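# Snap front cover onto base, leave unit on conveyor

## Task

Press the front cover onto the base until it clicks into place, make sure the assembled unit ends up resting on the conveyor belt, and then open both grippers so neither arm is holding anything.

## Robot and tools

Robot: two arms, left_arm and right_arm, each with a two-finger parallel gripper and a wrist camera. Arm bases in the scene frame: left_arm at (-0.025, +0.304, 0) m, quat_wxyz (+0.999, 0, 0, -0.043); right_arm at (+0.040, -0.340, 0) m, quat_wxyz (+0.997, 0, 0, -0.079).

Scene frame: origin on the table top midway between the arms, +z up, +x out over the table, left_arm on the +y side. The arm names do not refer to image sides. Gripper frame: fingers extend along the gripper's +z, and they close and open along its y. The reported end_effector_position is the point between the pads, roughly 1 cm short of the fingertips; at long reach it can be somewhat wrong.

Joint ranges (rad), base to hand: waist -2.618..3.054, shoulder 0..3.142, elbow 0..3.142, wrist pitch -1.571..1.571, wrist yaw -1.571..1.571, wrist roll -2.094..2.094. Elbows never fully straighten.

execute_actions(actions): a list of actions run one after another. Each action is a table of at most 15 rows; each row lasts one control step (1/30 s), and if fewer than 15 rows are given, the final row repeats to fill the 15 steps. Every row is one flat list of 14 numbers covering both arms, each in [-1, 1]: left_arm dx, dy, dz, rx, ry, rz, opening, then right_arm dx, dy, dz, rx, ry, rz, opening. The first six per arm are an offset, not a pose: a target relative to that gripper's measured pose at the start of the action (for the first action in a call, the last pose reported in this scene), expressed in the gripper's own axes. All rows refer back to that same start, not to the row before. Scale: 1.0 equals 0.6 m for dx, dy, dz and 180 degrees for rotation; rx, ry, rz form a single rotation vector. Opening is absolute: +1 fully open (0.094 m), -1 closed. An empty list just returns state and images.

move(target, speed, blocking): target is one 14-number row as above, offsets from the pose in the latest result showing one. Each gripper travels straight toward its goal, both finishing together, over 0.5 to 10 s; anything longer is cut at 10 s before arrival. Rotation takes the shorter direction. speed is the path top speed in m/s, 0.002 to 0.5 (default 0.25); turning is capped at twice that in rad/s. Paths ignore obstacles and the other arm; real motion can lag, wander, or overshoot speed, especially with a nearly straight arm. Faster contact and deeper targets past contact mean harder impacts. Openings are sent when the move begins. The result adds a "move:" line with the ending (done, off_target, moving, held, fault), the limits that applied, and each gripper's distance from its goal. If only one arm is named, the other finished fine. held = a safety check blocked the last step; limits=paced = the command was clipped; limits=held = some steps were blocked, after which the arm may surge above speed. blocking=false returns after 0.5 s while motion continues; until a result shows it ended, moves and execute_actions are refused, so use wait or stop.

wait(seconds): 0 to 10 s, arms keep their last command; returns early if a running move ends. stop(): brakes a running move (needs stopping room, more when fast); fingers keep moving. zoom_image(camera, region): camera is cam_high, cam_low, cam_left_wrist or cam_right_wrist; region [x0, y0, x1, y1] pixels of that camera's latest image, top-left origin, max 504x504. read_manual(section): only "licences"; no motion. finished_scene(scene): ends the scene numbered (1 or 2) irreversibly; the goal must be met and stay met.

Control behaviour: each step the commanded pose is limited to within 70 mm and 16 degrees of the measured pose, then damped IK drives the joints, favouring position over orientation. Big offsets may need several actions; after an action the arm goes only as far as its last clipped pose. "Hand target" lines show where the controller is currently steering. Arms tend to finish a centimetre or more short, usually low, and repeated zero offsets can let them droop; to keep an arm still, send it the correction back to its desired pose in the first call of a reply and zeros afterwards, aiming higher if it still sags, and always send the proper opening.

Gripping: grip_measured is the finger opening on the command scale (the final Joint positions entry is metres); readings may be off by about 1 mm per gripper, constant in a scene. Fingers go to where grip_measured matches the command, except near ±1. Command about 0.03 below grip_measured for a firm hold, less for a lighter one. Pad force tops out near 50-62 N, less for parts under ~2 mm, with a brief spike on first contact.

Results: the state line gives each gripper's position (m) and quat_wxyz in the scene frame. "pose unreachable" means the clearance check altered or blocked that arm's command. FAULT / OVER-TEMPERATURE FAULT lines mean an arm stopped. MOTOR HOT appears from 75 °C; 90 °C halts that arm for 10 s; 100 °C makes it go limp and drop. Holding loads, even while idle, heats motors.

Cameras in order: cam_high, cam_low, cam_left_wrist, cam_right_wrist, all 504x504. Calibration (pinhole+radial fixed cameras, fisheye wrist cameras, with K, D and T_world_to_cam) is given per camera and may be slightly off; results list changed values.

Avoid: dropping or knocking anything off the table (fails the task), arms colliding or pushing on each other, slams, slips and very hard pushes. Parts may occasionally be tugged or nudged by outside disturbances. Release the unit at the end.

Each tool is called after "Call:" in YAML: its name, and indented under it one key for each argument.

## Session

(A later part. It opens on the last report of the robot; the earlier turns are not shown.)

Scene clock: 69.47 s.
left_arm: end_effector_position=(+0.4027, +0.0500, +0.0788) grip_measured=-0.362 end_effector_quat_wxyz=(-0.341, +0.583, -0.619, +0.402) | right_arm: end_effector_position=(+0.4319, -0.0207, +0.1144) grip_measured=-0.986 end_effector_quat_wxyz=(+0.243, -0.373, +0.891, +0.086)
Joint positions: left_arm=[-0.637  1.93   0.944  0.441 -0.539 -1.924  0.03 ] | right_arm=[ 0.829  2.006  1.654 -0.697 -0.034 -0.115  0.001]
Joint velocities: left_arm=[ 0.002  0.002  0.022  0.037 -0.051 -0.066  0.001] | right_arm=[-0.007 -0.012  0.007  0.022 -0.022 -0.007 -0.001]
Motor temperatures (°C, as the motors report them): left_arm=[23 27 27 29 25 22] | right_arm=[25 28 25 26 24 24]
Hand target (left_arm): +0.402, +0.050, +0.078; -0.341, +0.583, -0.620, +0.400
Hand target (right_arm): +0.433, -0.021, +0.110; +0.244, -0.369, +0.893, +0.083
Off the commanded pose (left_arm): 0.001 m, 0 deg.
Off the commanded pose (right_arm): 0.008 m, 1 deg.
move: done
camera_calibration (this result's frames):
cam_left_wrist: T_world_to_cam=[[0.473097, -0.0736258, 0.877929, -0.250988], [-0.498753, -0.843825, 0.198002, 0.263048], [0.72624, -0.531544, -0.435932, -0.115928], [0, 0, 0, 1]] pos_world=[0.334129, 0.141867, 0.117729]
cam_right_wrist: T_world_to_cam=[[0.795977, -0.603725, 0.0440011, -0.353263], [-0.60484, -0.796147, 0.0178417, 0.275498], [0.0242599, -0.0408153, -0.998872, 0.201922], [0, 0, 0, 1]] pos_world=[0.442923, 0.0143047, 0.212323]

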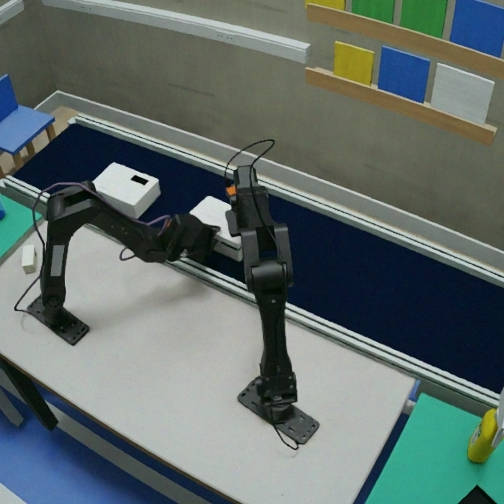

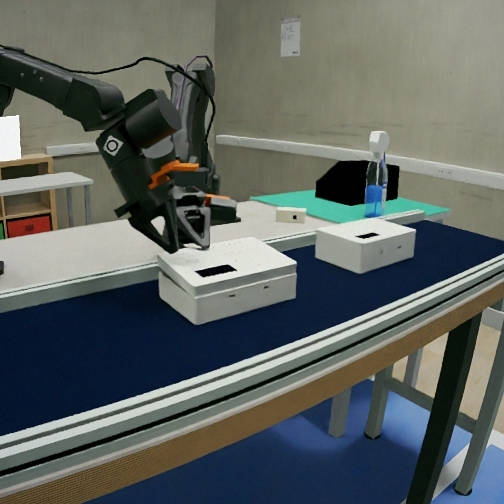

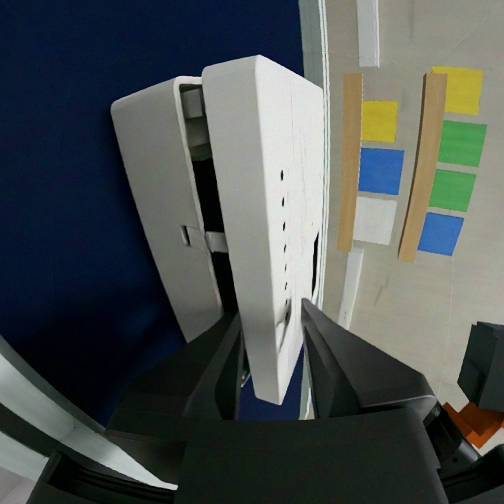

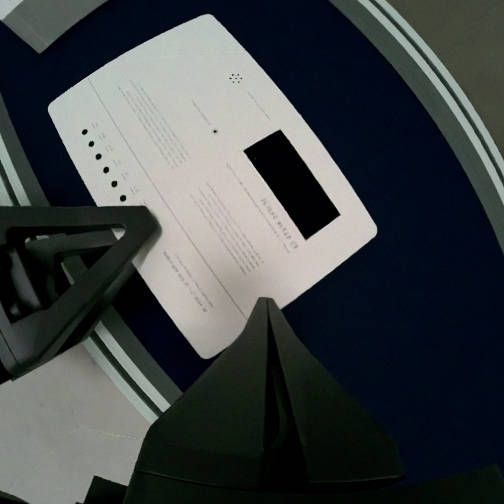

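Call:
move:
  target: [0,0,0,0,0,0,-0.36, 0,0,0.065,0,0,0,-1]
  speed: 0.04

Call:
move:
  target: [0,0.02,-0.05,0,0,0,-0.36, 0,0,0.015,0,0,0,-1]
  speed: 0.03

Scene clock: 70.93 s.
left_arm: end_effector_position=(+0.4021, +0.0500, +0.0777) grip_measured=-0.362 end_effector_quat_wxyz=(-0.339, +0.583, -0.621, +0.400) | right_arm: end_effector_position=(+0.4498, -0.0066, +0.0987) grip_measured=-0.986 end_effector_quat_wxyz=(+0.267, -0.371, +0.885, +0.093)
Joint positions: left_arm=[-0.637  1.93   0.944  0.436 -0.536 -1.925  0.03 ] | right_arm=[ 0.829  2.066  1.654 -0.587 -0.034 -0.114  0.001]
Joint velocities: left_arm=[ 0.002 -0.017  0.002  0.037 -0.022  0.007 -0.001] | right_arm=[ 0.017 -0.007  0.012  0.037 -0.095  0.022 -0.   ]
Motor temperatures (°C, as the motors report them): left_arm=[23 27 27 29 25 22] | right_arm=[25 28 26 26 24 24]
Hand target (left_arm): +0.403, +0.050, +0.079; -0.341, +0.583, -0.619, +0.402
Hand target (right_arm): +0.446, -0.008, +0.081; +0.244, -0.373, +0.891, +0.086
Off the commanded pose (left_arm): 0.001 m, 0 deg.
Off the commanded pose (right_arm): 0.018 m, 3 deg.
move: off_target (right_arm)
camera_calibration (this result's frames):
cam_left_wrist: T_world_to_cam=[[0.477338, -0.0761318, 0.875415, -0.251095], [-0.499396, -0.843216, 0.198974, 0.26311], [0.723016, -0.532157, -0.440519, -0.114339], [0, 0, 0, 1]] pos_world=[0.333922, 0.141895, 0.117092]
cam_right_wrist: T_world_to_cam=[[0.793671, -0.605709, 0.0565941, -0.358527], [-0.605, -0.795627, -0.030885, 0.302685], [0.0637351, -0.00972691, -0.997919, 0.168739], [0, 0, 0, 1]] pos_world=[0.456922, 0.0253027, 0.198027]

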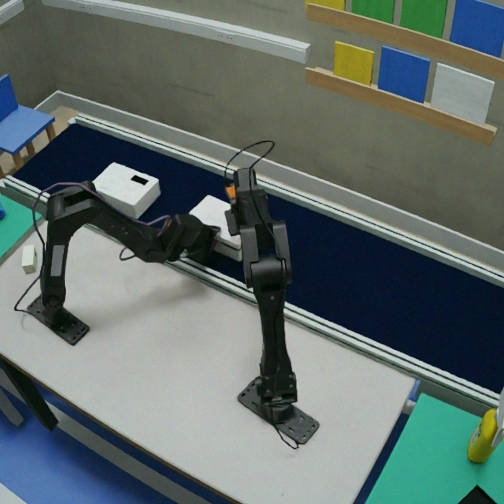

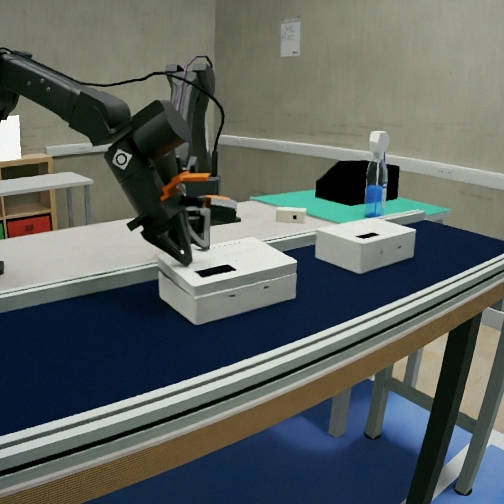

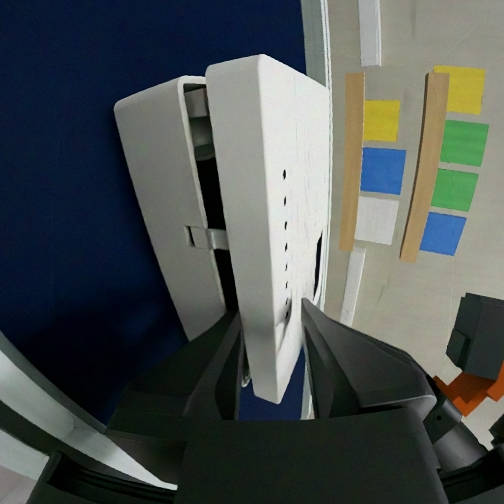

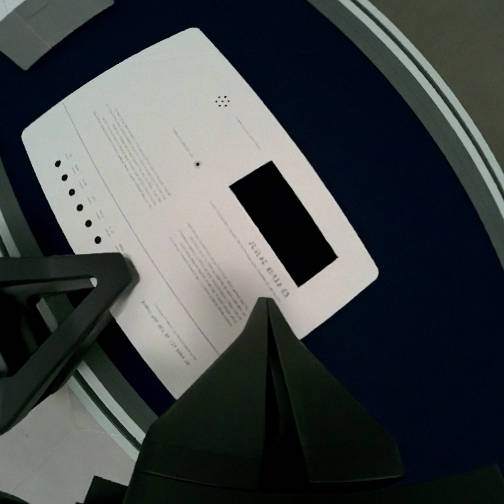

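Scene clock: 72.27 s.
left_arm: end_effector_position=(+0.3749, +0.0496, +0.0784) grip_measured=-0.362 end_effector_quat_wxyz=(-0.332, +0.583, -0.622, +0.403) | right_arm: end_effector_position=(+0.4529, -0.0042, +0.0994) grip_measured=-0.986 end_effector_quat_wxyz=(+0.274, -0.370, +0.883, +0.095)
Joint positions: left_arm=[-0.684  1.861  0.857  0.438 -0.56  -1.961  0.03 ] | right_arm=[ 0.829  2.07   1.654 -0.567 -0.034 -0.114  0.001]
Joint velocities: left_arm=[-0.007 -0.012 -0.002 -0.007  0.007  0.051 -0.   ] | right_arm=[-0.032 -0.002 -0.032  0.022 -0.037  0.051 -0.001]
Motor temperatures (°C, as the motors report them): left_arm=[23 27 27 29 25 22] | right_arm=[25 28 26 27 24 24]
Hand target (left_arm): +0.370, +0.053, +0.080; -0.339, +0.583, -0.621, +0.400
Hand target (right_arm): +0.453, -0.003, +0.091; +0.267, -0.371, +0.885, +0.093
Off the commanded pose (left_arm): 0.006 m, 1 deg.
Off the commanded pose (right_arm): 0.008 m, 1 deg.
move: done
camera_calibration (this result's frames):
cam_left_wrist: T_world_to_cam=[[0.48259, -0.0711637, 0.872951, -0.240743], [-0.506701, -0.835651, 0.211995, 0.25032], [0.714396, -0.544632, -0.439335, -0.0907923], [0, 0, 0, 1]] pos_world=[0.307879, 0.1426, 0.117202]
cam_right_wrist: T_world_to_cam=[[0.792953, -0.606278, 0.0604365, -0.359603], [-0.604528, -0.795253, -0.0460244, 0.307845], [0.0759659, -0.0000403564, -0.99711, 0.163681], [0, 0, 0, 1]] pos_world=[0.458815, 0.0268022, 0.19911]

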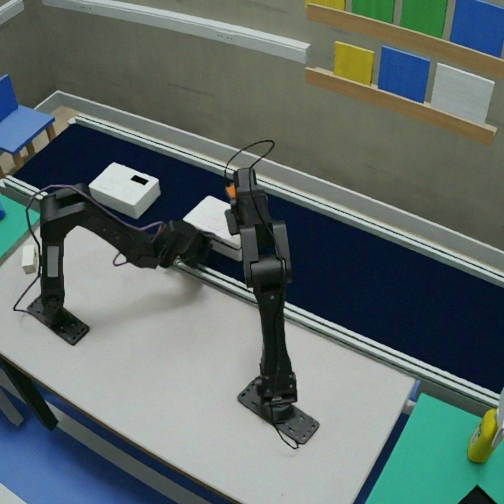

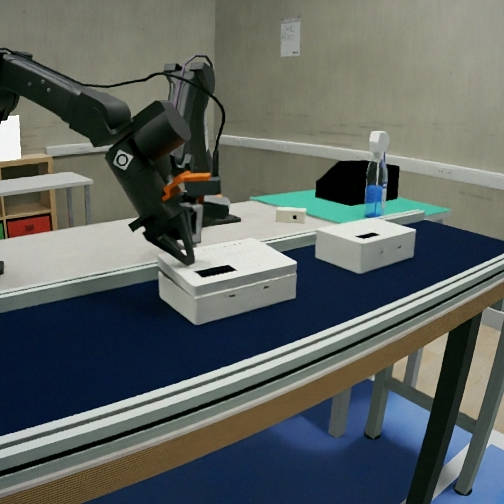

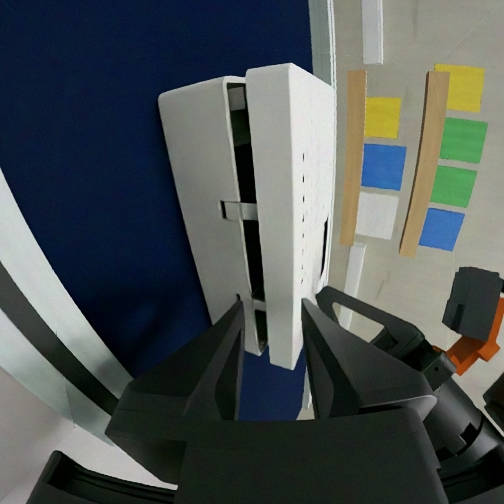

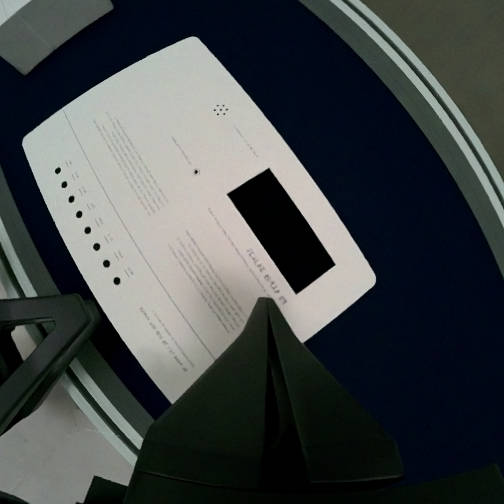

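Call:
move:
  target: [0,-0.055,-0.025,0,0,0,-1, 0,0,0.015,0,0,0,-1]
  speed: 0.1

Call:
move:
  target: [0,-0.043,0.055,0,0,0,-1, 0,0,0.015,0,0,0,-1]
  speed: 0.1

Scene clock: 73.53 s.
left_arm: end_effector_position=(+0.3746, +0.0497, +0.1091) grip_measured=-0.997 end_effector_quat_wxyz=(-0.331, +0.583, -0.621, +0.406) | right_arm: end_effector_position=(+0.4559, -0.0018, +0.0994) grip_measured=-0.986 end_effector_quat_wxyz=(+0.280, -0.370, +0.881, +0.097)
Joint positions: left_arm=[-0.684  1.777  0.898  0.319 -0.56  -1.962  0.   ] | right_arm=[ 0.829  2.075  1.654 -0.548 -0.034 -0.114  0.001]
Joint velocities: left_arm=[ 0.002  0.002  0.007 -0.022 -0.037 -0.051  0.   ] | right_arm=[ 0.007 -0.002 -0.017 -0.051 -0.081 -0.051  0.001]
Motor temperatures (°C, as the motors report them): left_arm=[23 27 27 29 25 22] | right_arm=[25 28 26 27 24 24]
Hand target (left_arm): +0.377, +0.051, +0.115; -0.332, +0.583, -0.622, +0.404
Hand target (right_arm): +0.456, -0.001, +0.092; +0.274, -0.370, +0.883, +0.095
Off the commanded pose (left_arm): 0.006 m, 0 deg.
Off the commanded pose (right_arm): 0.008 m, 1 deg.
move: done
camera_calibration (this result's frames):
cam_left_wrist: T_world_to_cam=[[0.478872, -0.066142, 0.87539, -0.266528], [-0.507713, -0.834345, 0.214698, 0.243782], [0.716177, -0.54726, -0.433126, -0.0782419], [0, 0, 0, 1]] pos_world=[0.307439, 0.142951, 0.147087]
cam_right_wrist: T_world_to_cam=[[0.792285, -0.606807, 0.0637981, -0.360557], [-0.603961, -0.794804, -0.0593084, 0.312544], [0.0866958, 0.00845754, -0.996199, 0.158538], [0, 0, 0, 1]] pos_world=[0.460683, 0.0282817, 0.199475]

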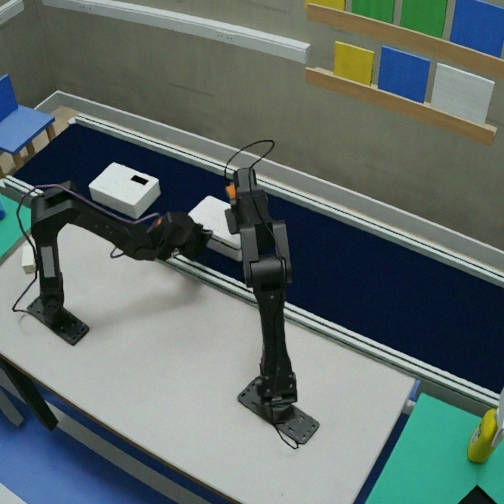

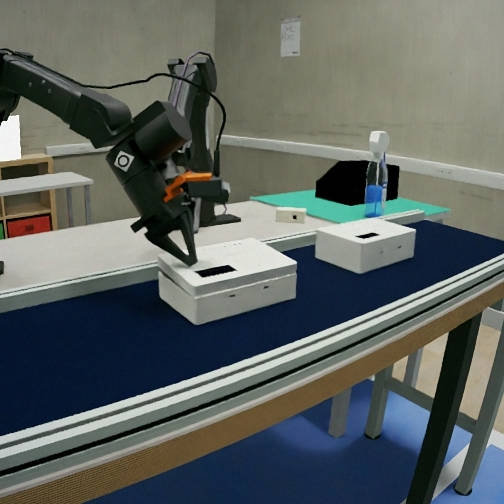

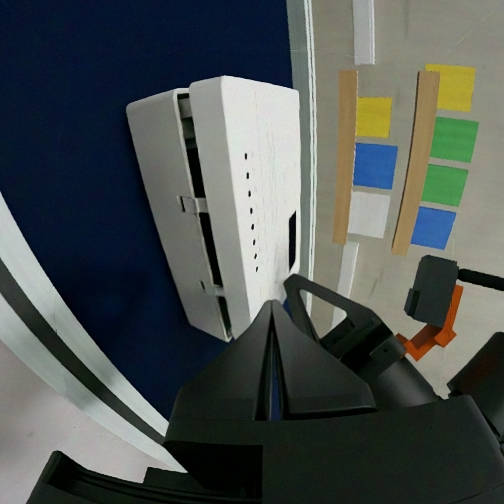

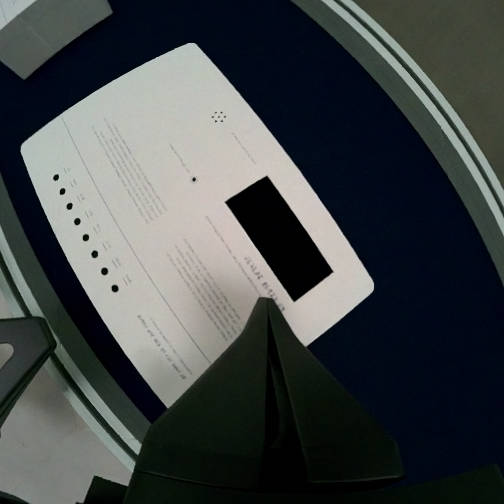

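Scene clock: 74.30 s.
left_arm: end_effector_position=(+0.4126, +0.0455, +0.1212) grip_measured=-0.997 end_effector_quat_wxyz=(-0.331, +0.586, -0.609, +0.420) | right_arm: end_effector_position=(+0.4587, +0.0004, +0.0992) grip_measured=-0.986 end_effector_quat_wxyz=(+0.286, -0.369, +0.879, +0.098)
Joint positions: left_arm=[-0.621  1.855  1.027  0.316 -0.507 -1.936  0.   ] | right_arm=[ 0.829  2.081  1.654 -0.531 -0.034 -0.114  0.001]
Joint velocities: left_arm=[ 0.012 -0.012 -0.002  0.037  0.007  0.022  0.   ] | right_arm=[-0.017  0.002  0.002 -0.022  0.051 -0.007 -0.001]
Motor temperatures (°C, as the motors report them): left_arm=[23 27 27 29 25 22] | right_arm=[25 28 26 27 24 24]
Hand target (left_arm): +0.416, +0.046, +0.117; -0.332, +0.583, -0.620, +0.407
Hand target (right_arm): +0.459, +0.002, +0.092; +0.280, -0.370, +0.881, +0.097
Off the commanded pose (left_arm): 0.005 m, 2 deg.
Off the commanded pose (right_arm): 0.007 m, 1 deg.
move: done
camera_calibration (this result's frames):
cam_left_wrist: T_world_to_cam=[[0.461576, -0.0374382, 0.88631, -0.291148], [-0.506478, -0.831385, 0.228647, 0.254653], [0.728305, -0.554435, -0.402709, -0.110898], [0, 0, 0, 1]] pos_world=[0.344131, 0.139329, 0.155162]
cam_right_wrist: T_world_to_cam=[[0.79164, -0.607318, 0.0668691, -0.36142], [-0.603316, -0.794293, -0.0714756, 0.31688], [0.096522, 0.0162398, -0.995198, 0.153444], [0, 0, 0, 1]] pos_world=[0.462483, 0.0297068, 0.199524]

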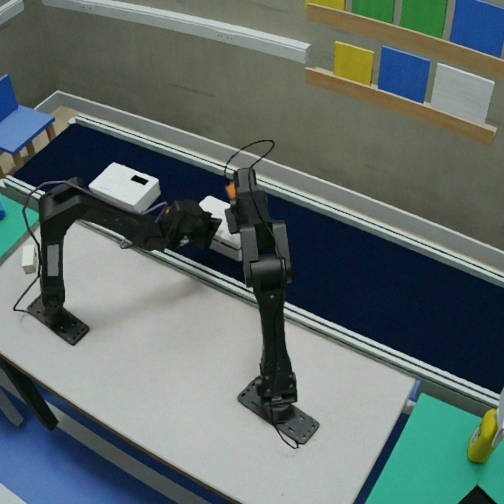

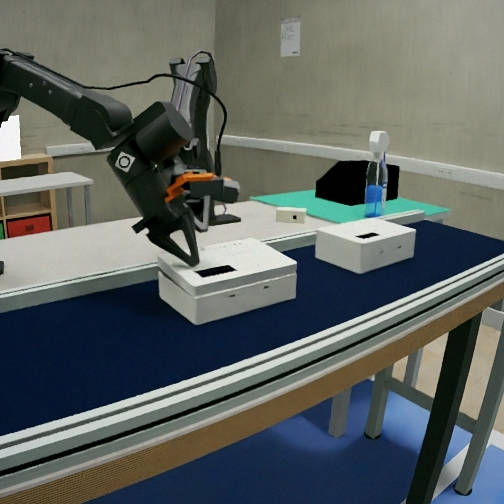

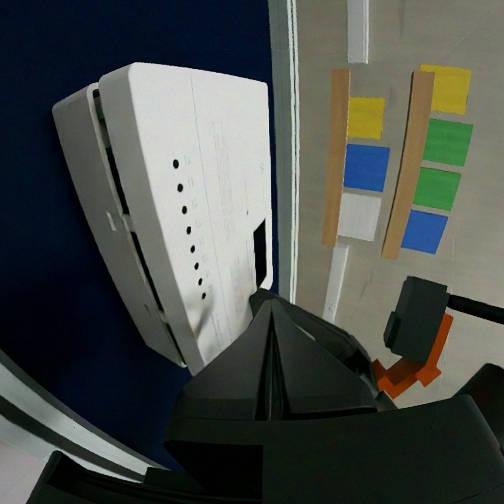

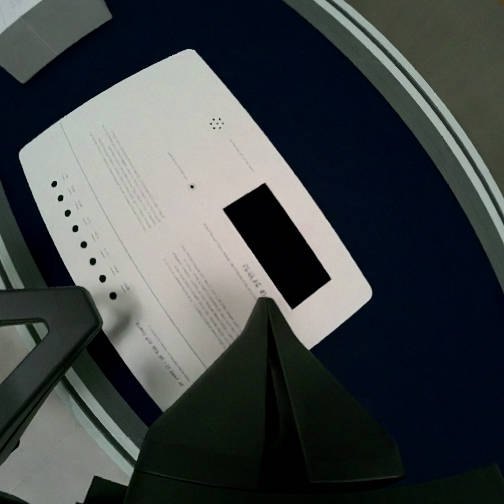

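Call:
move:
  target: [-0.025,0.09,0.041,0,0,0,-1, 0,0,0,0,0,0,-1]
  speed: 0.05

Scene clock: 76.07 s.
left_arm: end_effector_position=(+0.4172, +0.0473, +0.0874) grip_measured=-0.997 end_effector_quat_wxyz=(-0.334, +0.583, -0.587, +0.452) | right_arm: end_effector_position=(+0.4588, +0.0005, +0.0993) grip_measured=-0.986 end_effector_quat_wxyz=(+0.287, -0.369, +0.879, +0.098)
Joint positions: left_arm=[-0.61   1.965  0.932  0.6   -0.5   -1.935  0.   ] | right_arm=[ 0.829  2.081  1.654 -0.529 -0.034 -0.114  0.001]
Joint velocities: left_arm=[-0.007 -0.002 -0.012  0.007 -0.007 -0.007  0.   ] | right_arm=[-0.022 -0.002 -0.022 -0.051 -0.022  0.051  0.001]
Motor temperatures (°C, as the motors report them): left_arm=[23 27 27 29 25 22] | right_arm=[25 28 26 27 24 24]
Hand target (left_arm): +0.411, +0.057, +0.061; -0.330, +0.586, -0.609, +0.420
Hand target (right_arm): +0.459, +0.000, +0.099; +0.286, -0.369, +0.879, +0.098
Off the commanded pose (left_arm): 0.028 m, 5 deg.
Off the commanded pose (right_arm): 0.000 m, 0 deg.
move: off_target (left_arm)
camera_calibration (this result's frames):
cam_left_wrist: T_world_to_cam=[[0.408978, 0.0113666, 0.912474, -0.245878], [-0.516858, -0.821187, 0.241889, 0.268858], [0.752061, -0.570546, -0.329972, -0.142347], [0, 0, 0, 1]] pos_world=[0.346574, 0.142361, 0.112353]
cam_right_wrist: T_world_to_cam=[[0.79158, -0.607365, 0.0671477, -0.361488], [-0.603251, -0.794242, -0.0725812, 0.317197], [0.0974148, 0.0169469, -0.9951, 0.153167], [0, 0, 0, 1]] pos_world=[0.462575, 0.0297799, 0.199712]

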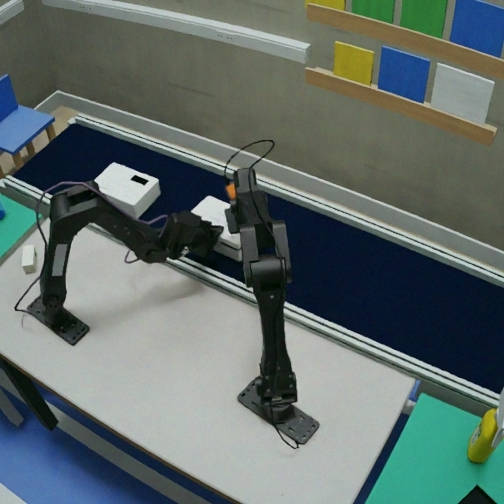

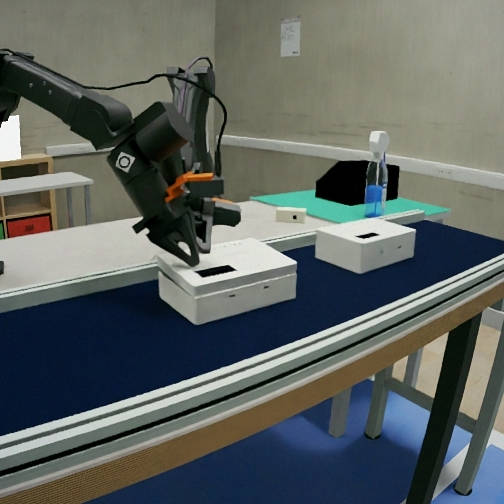

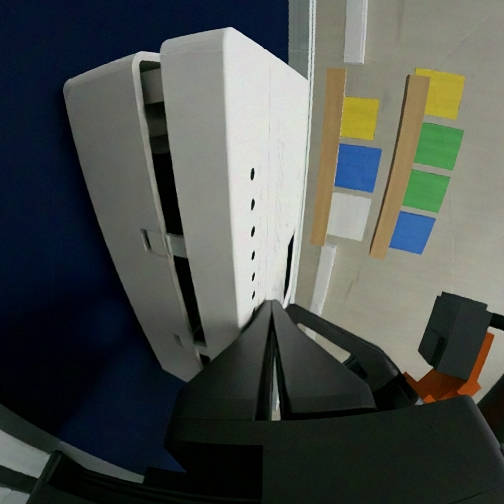

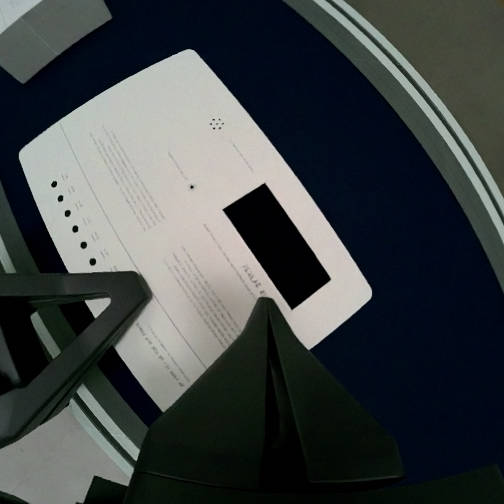

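Not yet snapped; press harder.

Call:
move:
  target: [0,0.10,0.03,0,0,0,-1, 0,0,0,0,0,0,-1]
  speed: 0.05

Scene clock: 77.77 s.
left_arm: end_effector_position=(+0.4270, +0.0395, +0.0921) grip_measured=-0.998 end_effector_quat_wxyz=(-0.352, +0.573, -0.523, +0.524) | right_arm: end_effector_position=(+0.4588, +0.0005, +0.0993) grip_measured=-0.986 end_effector_quat_wxyz=(+0.287, -0.369, +0.879, +0.098)
Joint positions: left_arm=[-0.624  2.085  0.909  0.935 -0.548 -1.938  0.   ] | right_arm=[ 0.829  2.081  1.654 -0.529 -0.034 -0.114  0.001]
Joint velocities: left_arm=[ 0.012  0.007 -0.032  0.037  0.037 -0.081  0.001] | right_arm=[ 0.002  0.002 -0.007 -0.007  0.081 -0.066 -0.001]
Motor temperatures (°C, as the motors report them): left_arm=[23 27 26 29 25 22] | right_arm=[25 28 26 27 24 24]
Hand target (left_arm): +0.406, +0.044, +0.029; -0.334, +0.583, -0.586, +0.453
Hand target (right_arm): +0.459, +0.001, +0.099; +0.286, -0.369, +0.879, +0.098
Off the commanded pose (left_arm): 0.068 m, 11 deg.
Off the commanded pose (right_arm): 0.000 m, 0 deg.
move: off_target (left_arm)
camera_calibration (this result's frames):
cam_left_wrist: T_world_to_cam=[[0.260088, 0.129767, 0.956825, -0.199225], [-0.529032, -0.809812, 0.253632, 0.270109], [0.807762, -0.572158, -0.141971, -0.19363], [0, 0, 0, 1]] pos_world=[0.351119, 0.133803, 0.0946257]
cam_right_wrist: T_world_to_cam=[[0.79158, -0.607365, 0.0671477, -0.361488], [-0.603251, -0.794242, -0.0725812, 0.317197], [0.0974148, 0.0169469, -0.9951, 0.153167], [0, 0, 0, 1]] pos_world=[0.462575, 0.0297799, 0.199712]

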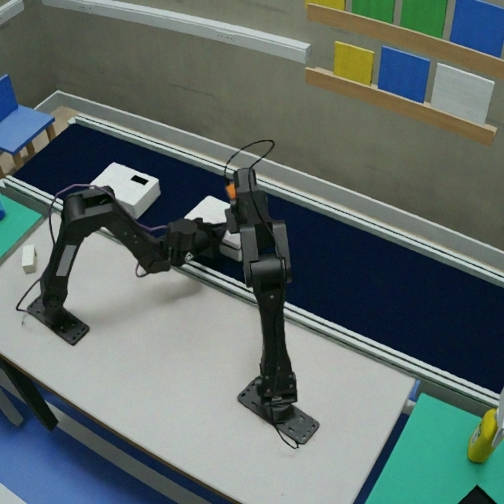

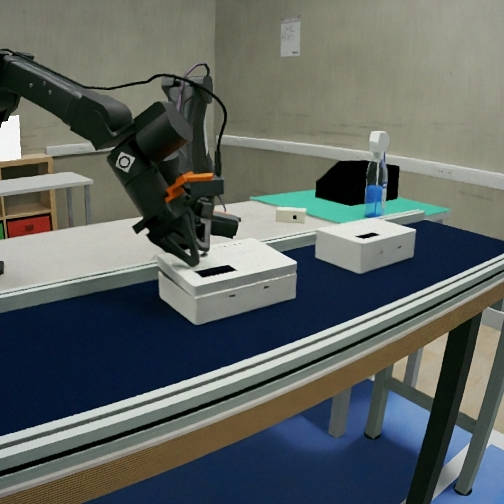

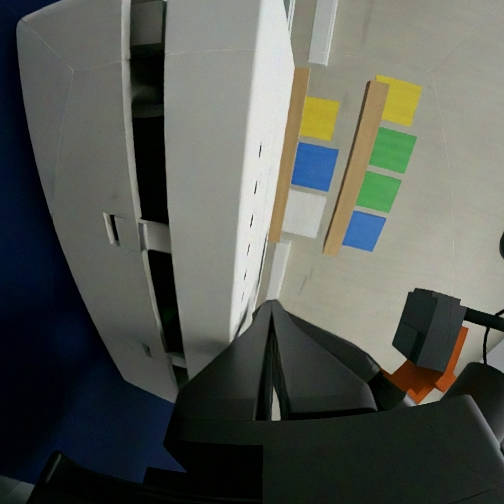

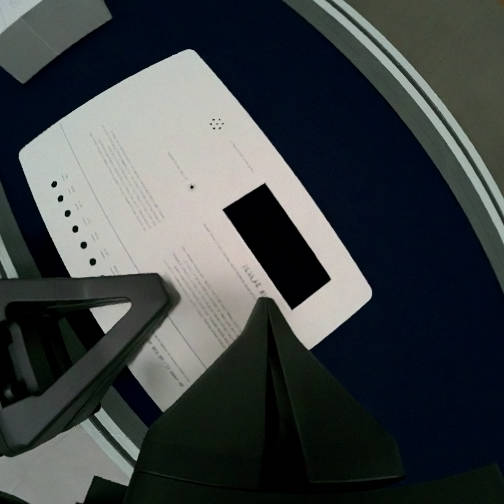

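Call:
zoom_image:
  camera: "cam_left_wrist"
  region: [80, 180, 240, 400]

Call:
zoom_image:
  camera: "cam_low"
  region: [130, 200, 330, 340]

Region (80, 180, 240, 400) of cam_left_wrist's 504x504 image, scaled by 2.291, with more detail than that image has; it fills the left 367 columns of this view, and the rest is white.

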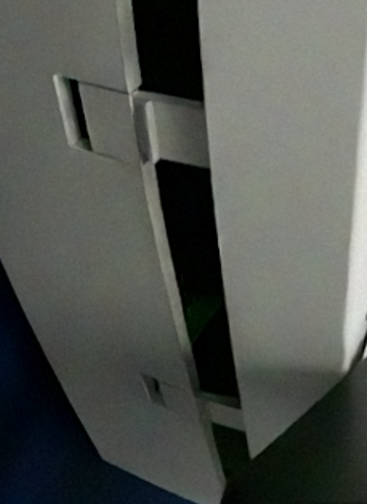

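Region (130, 200, 330, 340) of cam_low's 504x504 image, scaled by 2.520, with more detail than that image has; it fills the top 353 rows of this view, and the rest is white.

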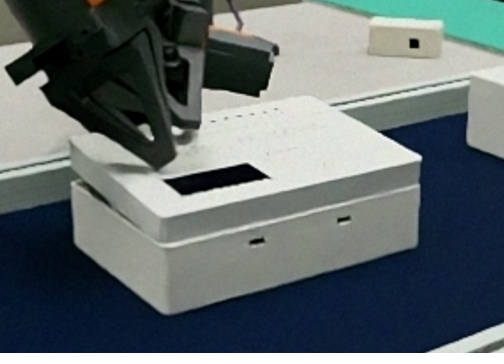

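Call:
move:
  target: [-0.052,-0.05,-0.05,-0.08,0,0,-1, 0,0,0,0,0,0,-1]
  speed: 0.1

Scene clock: 81.33 s.
left_arm: end_effector_position=(+0.4074, +0.0755, +0.1175) grip_measured=-0.998 end_effector_quat_wxyz=(-0.278, +0.612, -0.582, +0.458) | right_arm: end_effector_position=(+0.4588, +0.0005, +0.0993) grip_measured=-0.986 end_effector_quat_wxyz=(+0.287, -0.369, +0.879, +0.098)
Joint positions: left_arm=[-0.531  1.772  0.885  0.414 -0.361 -2.014  0.   ] | right_arm=[ 0.829  2.081  1.654 -0.529 -0.034 -0.114  0.001]
Joint velocities: left_arm=[ 0.007 -0.007 -0.012 -0.007 -0.022 -0.022 -0.001] | right_arm=[-0.007 -0.002 -0.022 -0.007 -0.037  0.037 -0.   ]
Motor temperatures (°C, as the motors report them): left_arm=[23 27 26 29 25 22] | right_arm=[25 29 26 27 24 24]
Hand target (left_arm): +0.408, +0.079, +0.120; -0.277, +0.614, -0.583, +0.454
Hand target (right_arm): +0.459, +0.001, +0.099; +0.286, -0.369, +0.879, +0.098
Off the commanded pose (left_arm): 0.005 m, 1 deg.
Off the commanded pose (right_arm): 0.000 m, 0 deg.
move: done
camera_calibration (this result's frames):
cam_left_wrist: T_world_to_cam=[[0.482352, 0.0900032, 0.871342, -0.300639], [-0.504306, -0.784797, 0.360234, 0.257938], [0.716249, -0.613183, -0.333159, -0.0907848], [0, 0, 0, 1]] pos_world=[0.340118, 0.173819, 0.138796]
cam_right_wrist: T_world_to_cam=[[0.79158, -0.607365, 0.0671477, -0.361488], [-0.603251, -0.794242, -0.0725812, 0.317197], [0.0974148, 0.0169469, -0.9951, 0.153167], [0, 0, 0, 1]] pos_world=[0.462575, 0.0297799, 0.199712]

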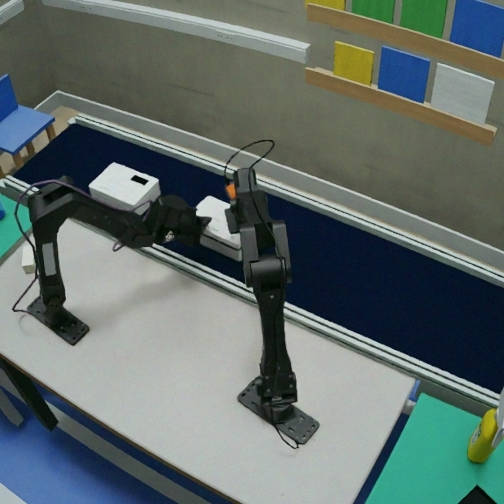

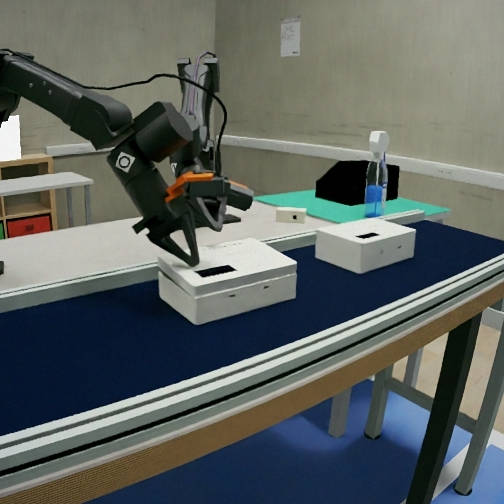

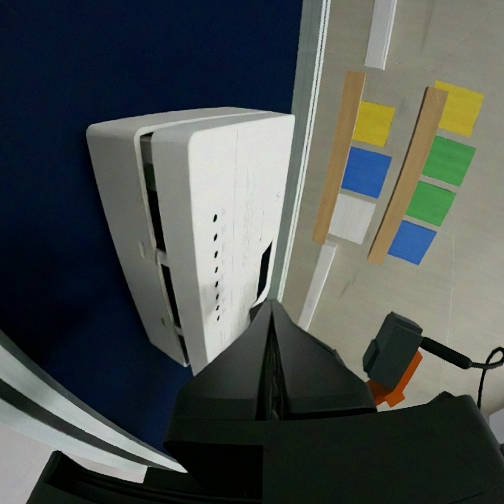

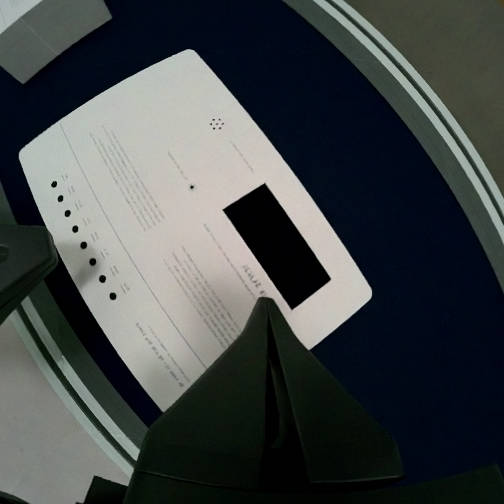

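Call:
move:
  target: [-0.105,0.061,-0.046,0,0,0.07,-1, 0,0,0,0,0,0,-1]
  speed: 0.1

Scene clock: 83.23 s.
left_arm: end_effector_position=(+0.3728, +0.1318, +0.0804) grip_measured=-0.998 end_effector_quat_wxyz=(-0.322, +0.549, -0.644, +0.424) | right_arm: end_effector_position=(+0.4588, +0.0005, +0.0993) grip_measured=-0.986 end_effector_quat_wxyz=(+0.287, -0.369, +0.879, +0.098)
Joint positions: left_arm=[-0.437  1.688  0.586  0.636 -0.276 -1.762  0.   ] | right_arm=[ 0.829  2.081  1.654 -0.529 -0.034 -0.114  0.001]
Joint velocities: left_arm=[-0.007 -0.007 -0.012  0.066  0.037  0.051  0.   ] | right_arm=[-0.002 -0.022 -0.002 -0.007  0.007 -0.051 -0.   ]
Motor temperatures (°C, as the motors report them): left_arm=[23 27 26 29 25 22] | right_arm=[25 29 26 28 24 24]
Hand target (left_arm): +0.372, +0.136, +0.084; +0.327, -0.544, +0.646, -0.425
Hand target (right_arm): +0.459, +0.001, +0.099; +0.287, -0.369, +0.879, +0.098
Off the commanded pose (left_arm): 0.004 m, 1 deg.
Off the commanded pose (right_arm): 0.000 m, 0 deg.
move: done
camera_calibration (this result's frames):
cam_left_wrist: T_world_to_cam=[[0.452417, -0.116516, 0.884162, -0.21933], [-0.584241, -0.787771, 0.195137, 0.341508], [0.673781, -0.604847, -0.424475, -0.0217794], [0, 0, 0, 1]] pos_world=[0.313426, 0.230301, 0.118037]
cam_right_wrist: T_world_to_cam=[[0.79158, -0.607365, 0.0671477, -0.361488], [-0.603251, -0.794242, -0.0725812, 0.317197], [0.0974148, 0.0169469, -0.9951, 0.153167], [0, 0, 0, 1]] pos_world=[0.462575, 0.0297799, 0.199712]

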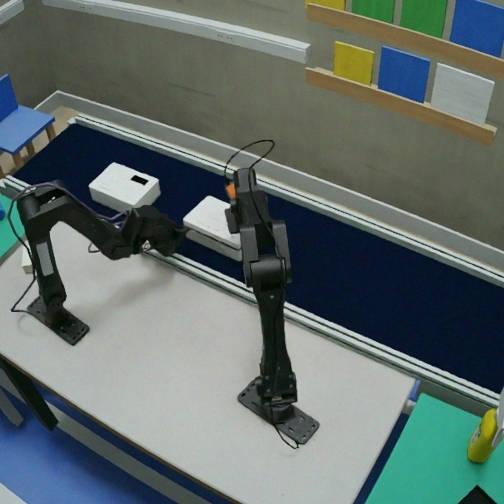

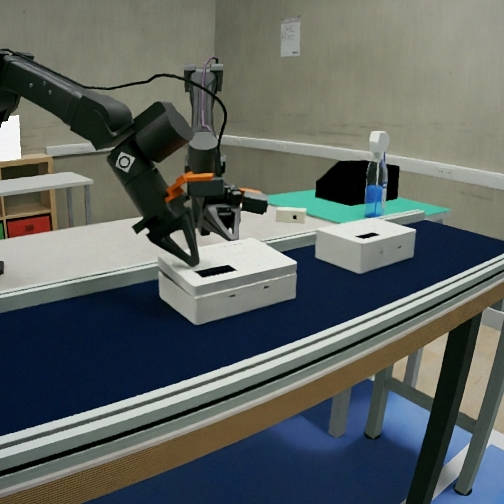

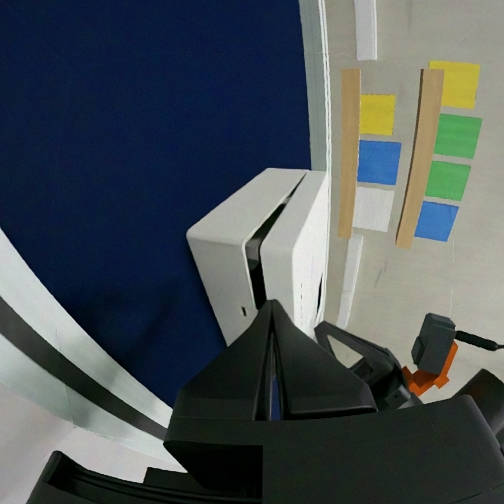

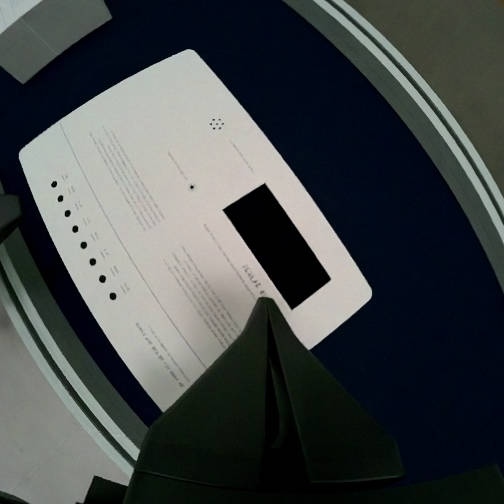

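Call:
move:
  target: [-0.008,-0.024,0.034,0,0,0,-1, 0,0,0,0,0,0,-1]
  speed: 0.03

Scene clock: 84.67 s.
left_arm: end_effector_position=(+0.3935, +0.1310, +0.0871) grip_measured=-0.998 end_effector_quat_wxyz=(-0.323, +0.551, -0.637, +0.433) | right_arm: end_effector_position=(+0.4589, +0.0006, +0.0994) grip_measured=-0.986 end_effector_quat_wxyz=(+0.287, -0.369, +0.879, +0.098)
Joint positions: left_arm=[-0.405  1.734  0.655  0.635 -0.247 -1.759  0.   ] | right_arm=[ 0.829  2.081  1.654 -0.529 -0.034 -0.114  0.001]
Joint velocities: left_arm=[-0.012  0.007 -0.007 -0.022 -0.051 -0.022  0.   ] | right_arm=[ 0.002 -0.012  0.002  0.007  0.051 -0.007 -0.002]
Motor temperatures (°C, as the motors report them): left_arm=[23 27 26 29 25 22] | right_arm=[25 29 26 28 24 24]
Hand target (left_arm): +0.398, +0.132, +0.084; +0.323, -0.549, +0.644, -0.424
Hand target (right_arm): +0.459, +0.001, +0.099; +0.287, -0.369, +0.879, +0.098
Off the commanded pose (left_arm): 0.005 m, 1 deg.
Off the commanded pose (right_arm): 0.000 m, 0 deg.
move: done
camera_calibration (this result's frames):
cam_left_wrist: T_world_to_cam=[[0.440141, -0.0968754, 0.892688, -0.233143], [-0.5831, -0.786859, 0.202108, 0.350465], [0.68284, -0.609482, -0.402817, -0.0382096], [0, 0, 0, 1]] pos_world=[0.333063, 0.229892, 0.121901]
cam_right_wrist: T_world_to_cam=[[0.79156, -0.607381, 0.0672406, -0.361511], [-0.603229, -0.794225, -0.0729497, 0.317302], [0.0977124, 0.0171825, -0.995066, 0.153075], [0, 0, 0, 1]] pos_world=[0.462606, 0.0298042, 0.199775]

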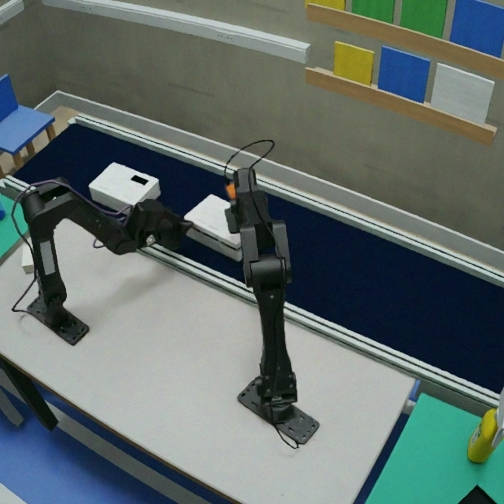

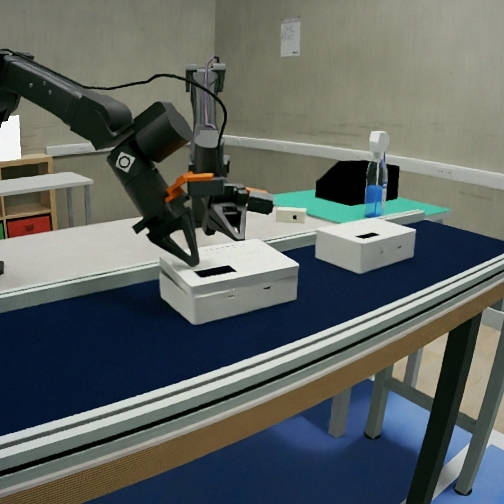

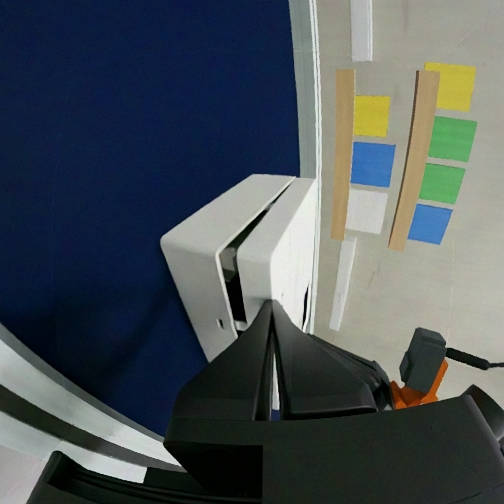

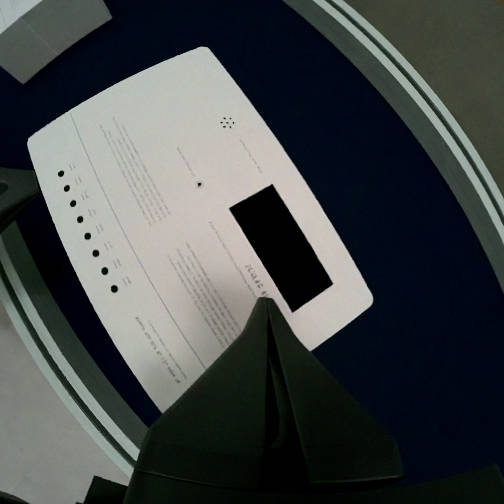

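Call:
move:
  target: [0.05,-0.045,-0.012,-0.19,0,0,-1, 0,0,0,0,0,0,-1]
  speed: 0.2

Scene clock: 87.07 s.
left_arm: end_effector_position=(+0.3943, +0.1022, +0.1138) grip_measured=-0.998 end_effector_quat_wxyz=(-0.150, +0.623, -0.732, +0.232) | right_arm: end_effector_position=(+0.4590, +0.0007, +0.0995) grip_measured=-0.986 end_effector_quat_wxyz=(+0.287, -0.369, +0.879, +0.099)
Joint positions: left_arm=[-0.405  1.832  1.396 -0.584 -0.104 -1.87   0.   ] | right_arm=[ 0.829  2.081  1.654 -0.528 -0.034 -0.114  0.001]
Joint velocities: left_arm=[-0.012  0.007 -0.017  0.051 -0.007  0.022 -0.001] | right_arm=[ 0.017 -0.002 -0.012  0.007 -0.007  0.081  0.001]
Motor temperatures (°C, as the motors report them): left_arm=[23 27 27 29 25 22] | right_arm=[25 29 26 28 24 24]
Hand target (left_arm): +0.394, +0.101, +0.115; +0.145, -0.624, +0.733, -0.227
Hand target (right_arm): +0.459, +0.001, +0.099; +0.287, -0.369, +0.879, +0.098
Off the commanded pose (left_arm): 0.003 m, 1 deg.
Off the commanded pose (right_arm): 0.000 m, 0 deg.
move: done
camera_calibration (this result's frames):
cam_left_wrist: T_world_to_cam=[[0.845307, -0.193381, 0.498056, -0.365157], [-0.428539, -0.802121, 0.41588, 0.239173], [0.319078, -0.564982, -0.76091, 0.13409], [0, 0, 0, 1]] pos_world=[0.36838, 0.19699, 0.184432]
cam_right_wrist: T_world_to_cam=[[0.791519, -0.607413, 0.0674263, -0.361556], [-0.603185, -0.79419, -0.0736867, 0.317513], [0.0983075, 0.0176539, -0.994999, 0.15289], [0, 0, 0, 1]] pos_world=[0.462667, 0.0298529, 0.1999]

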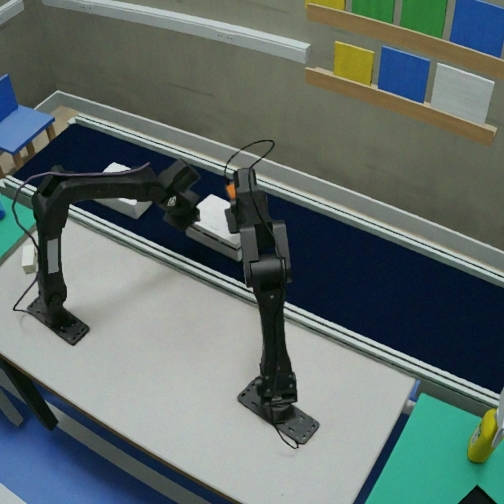

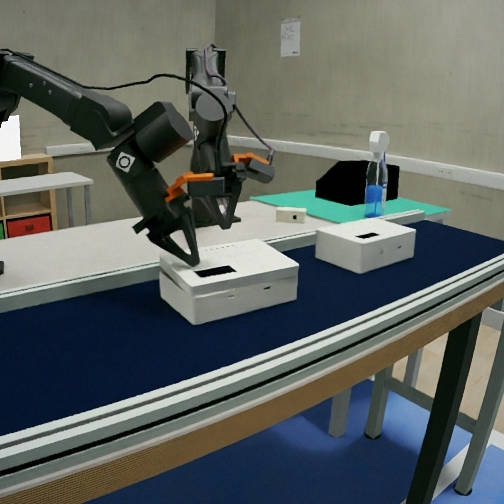

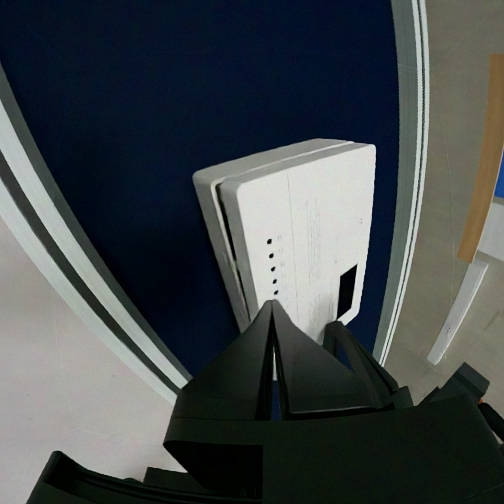

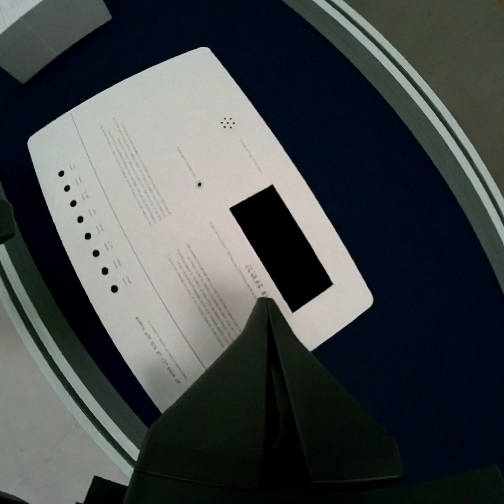

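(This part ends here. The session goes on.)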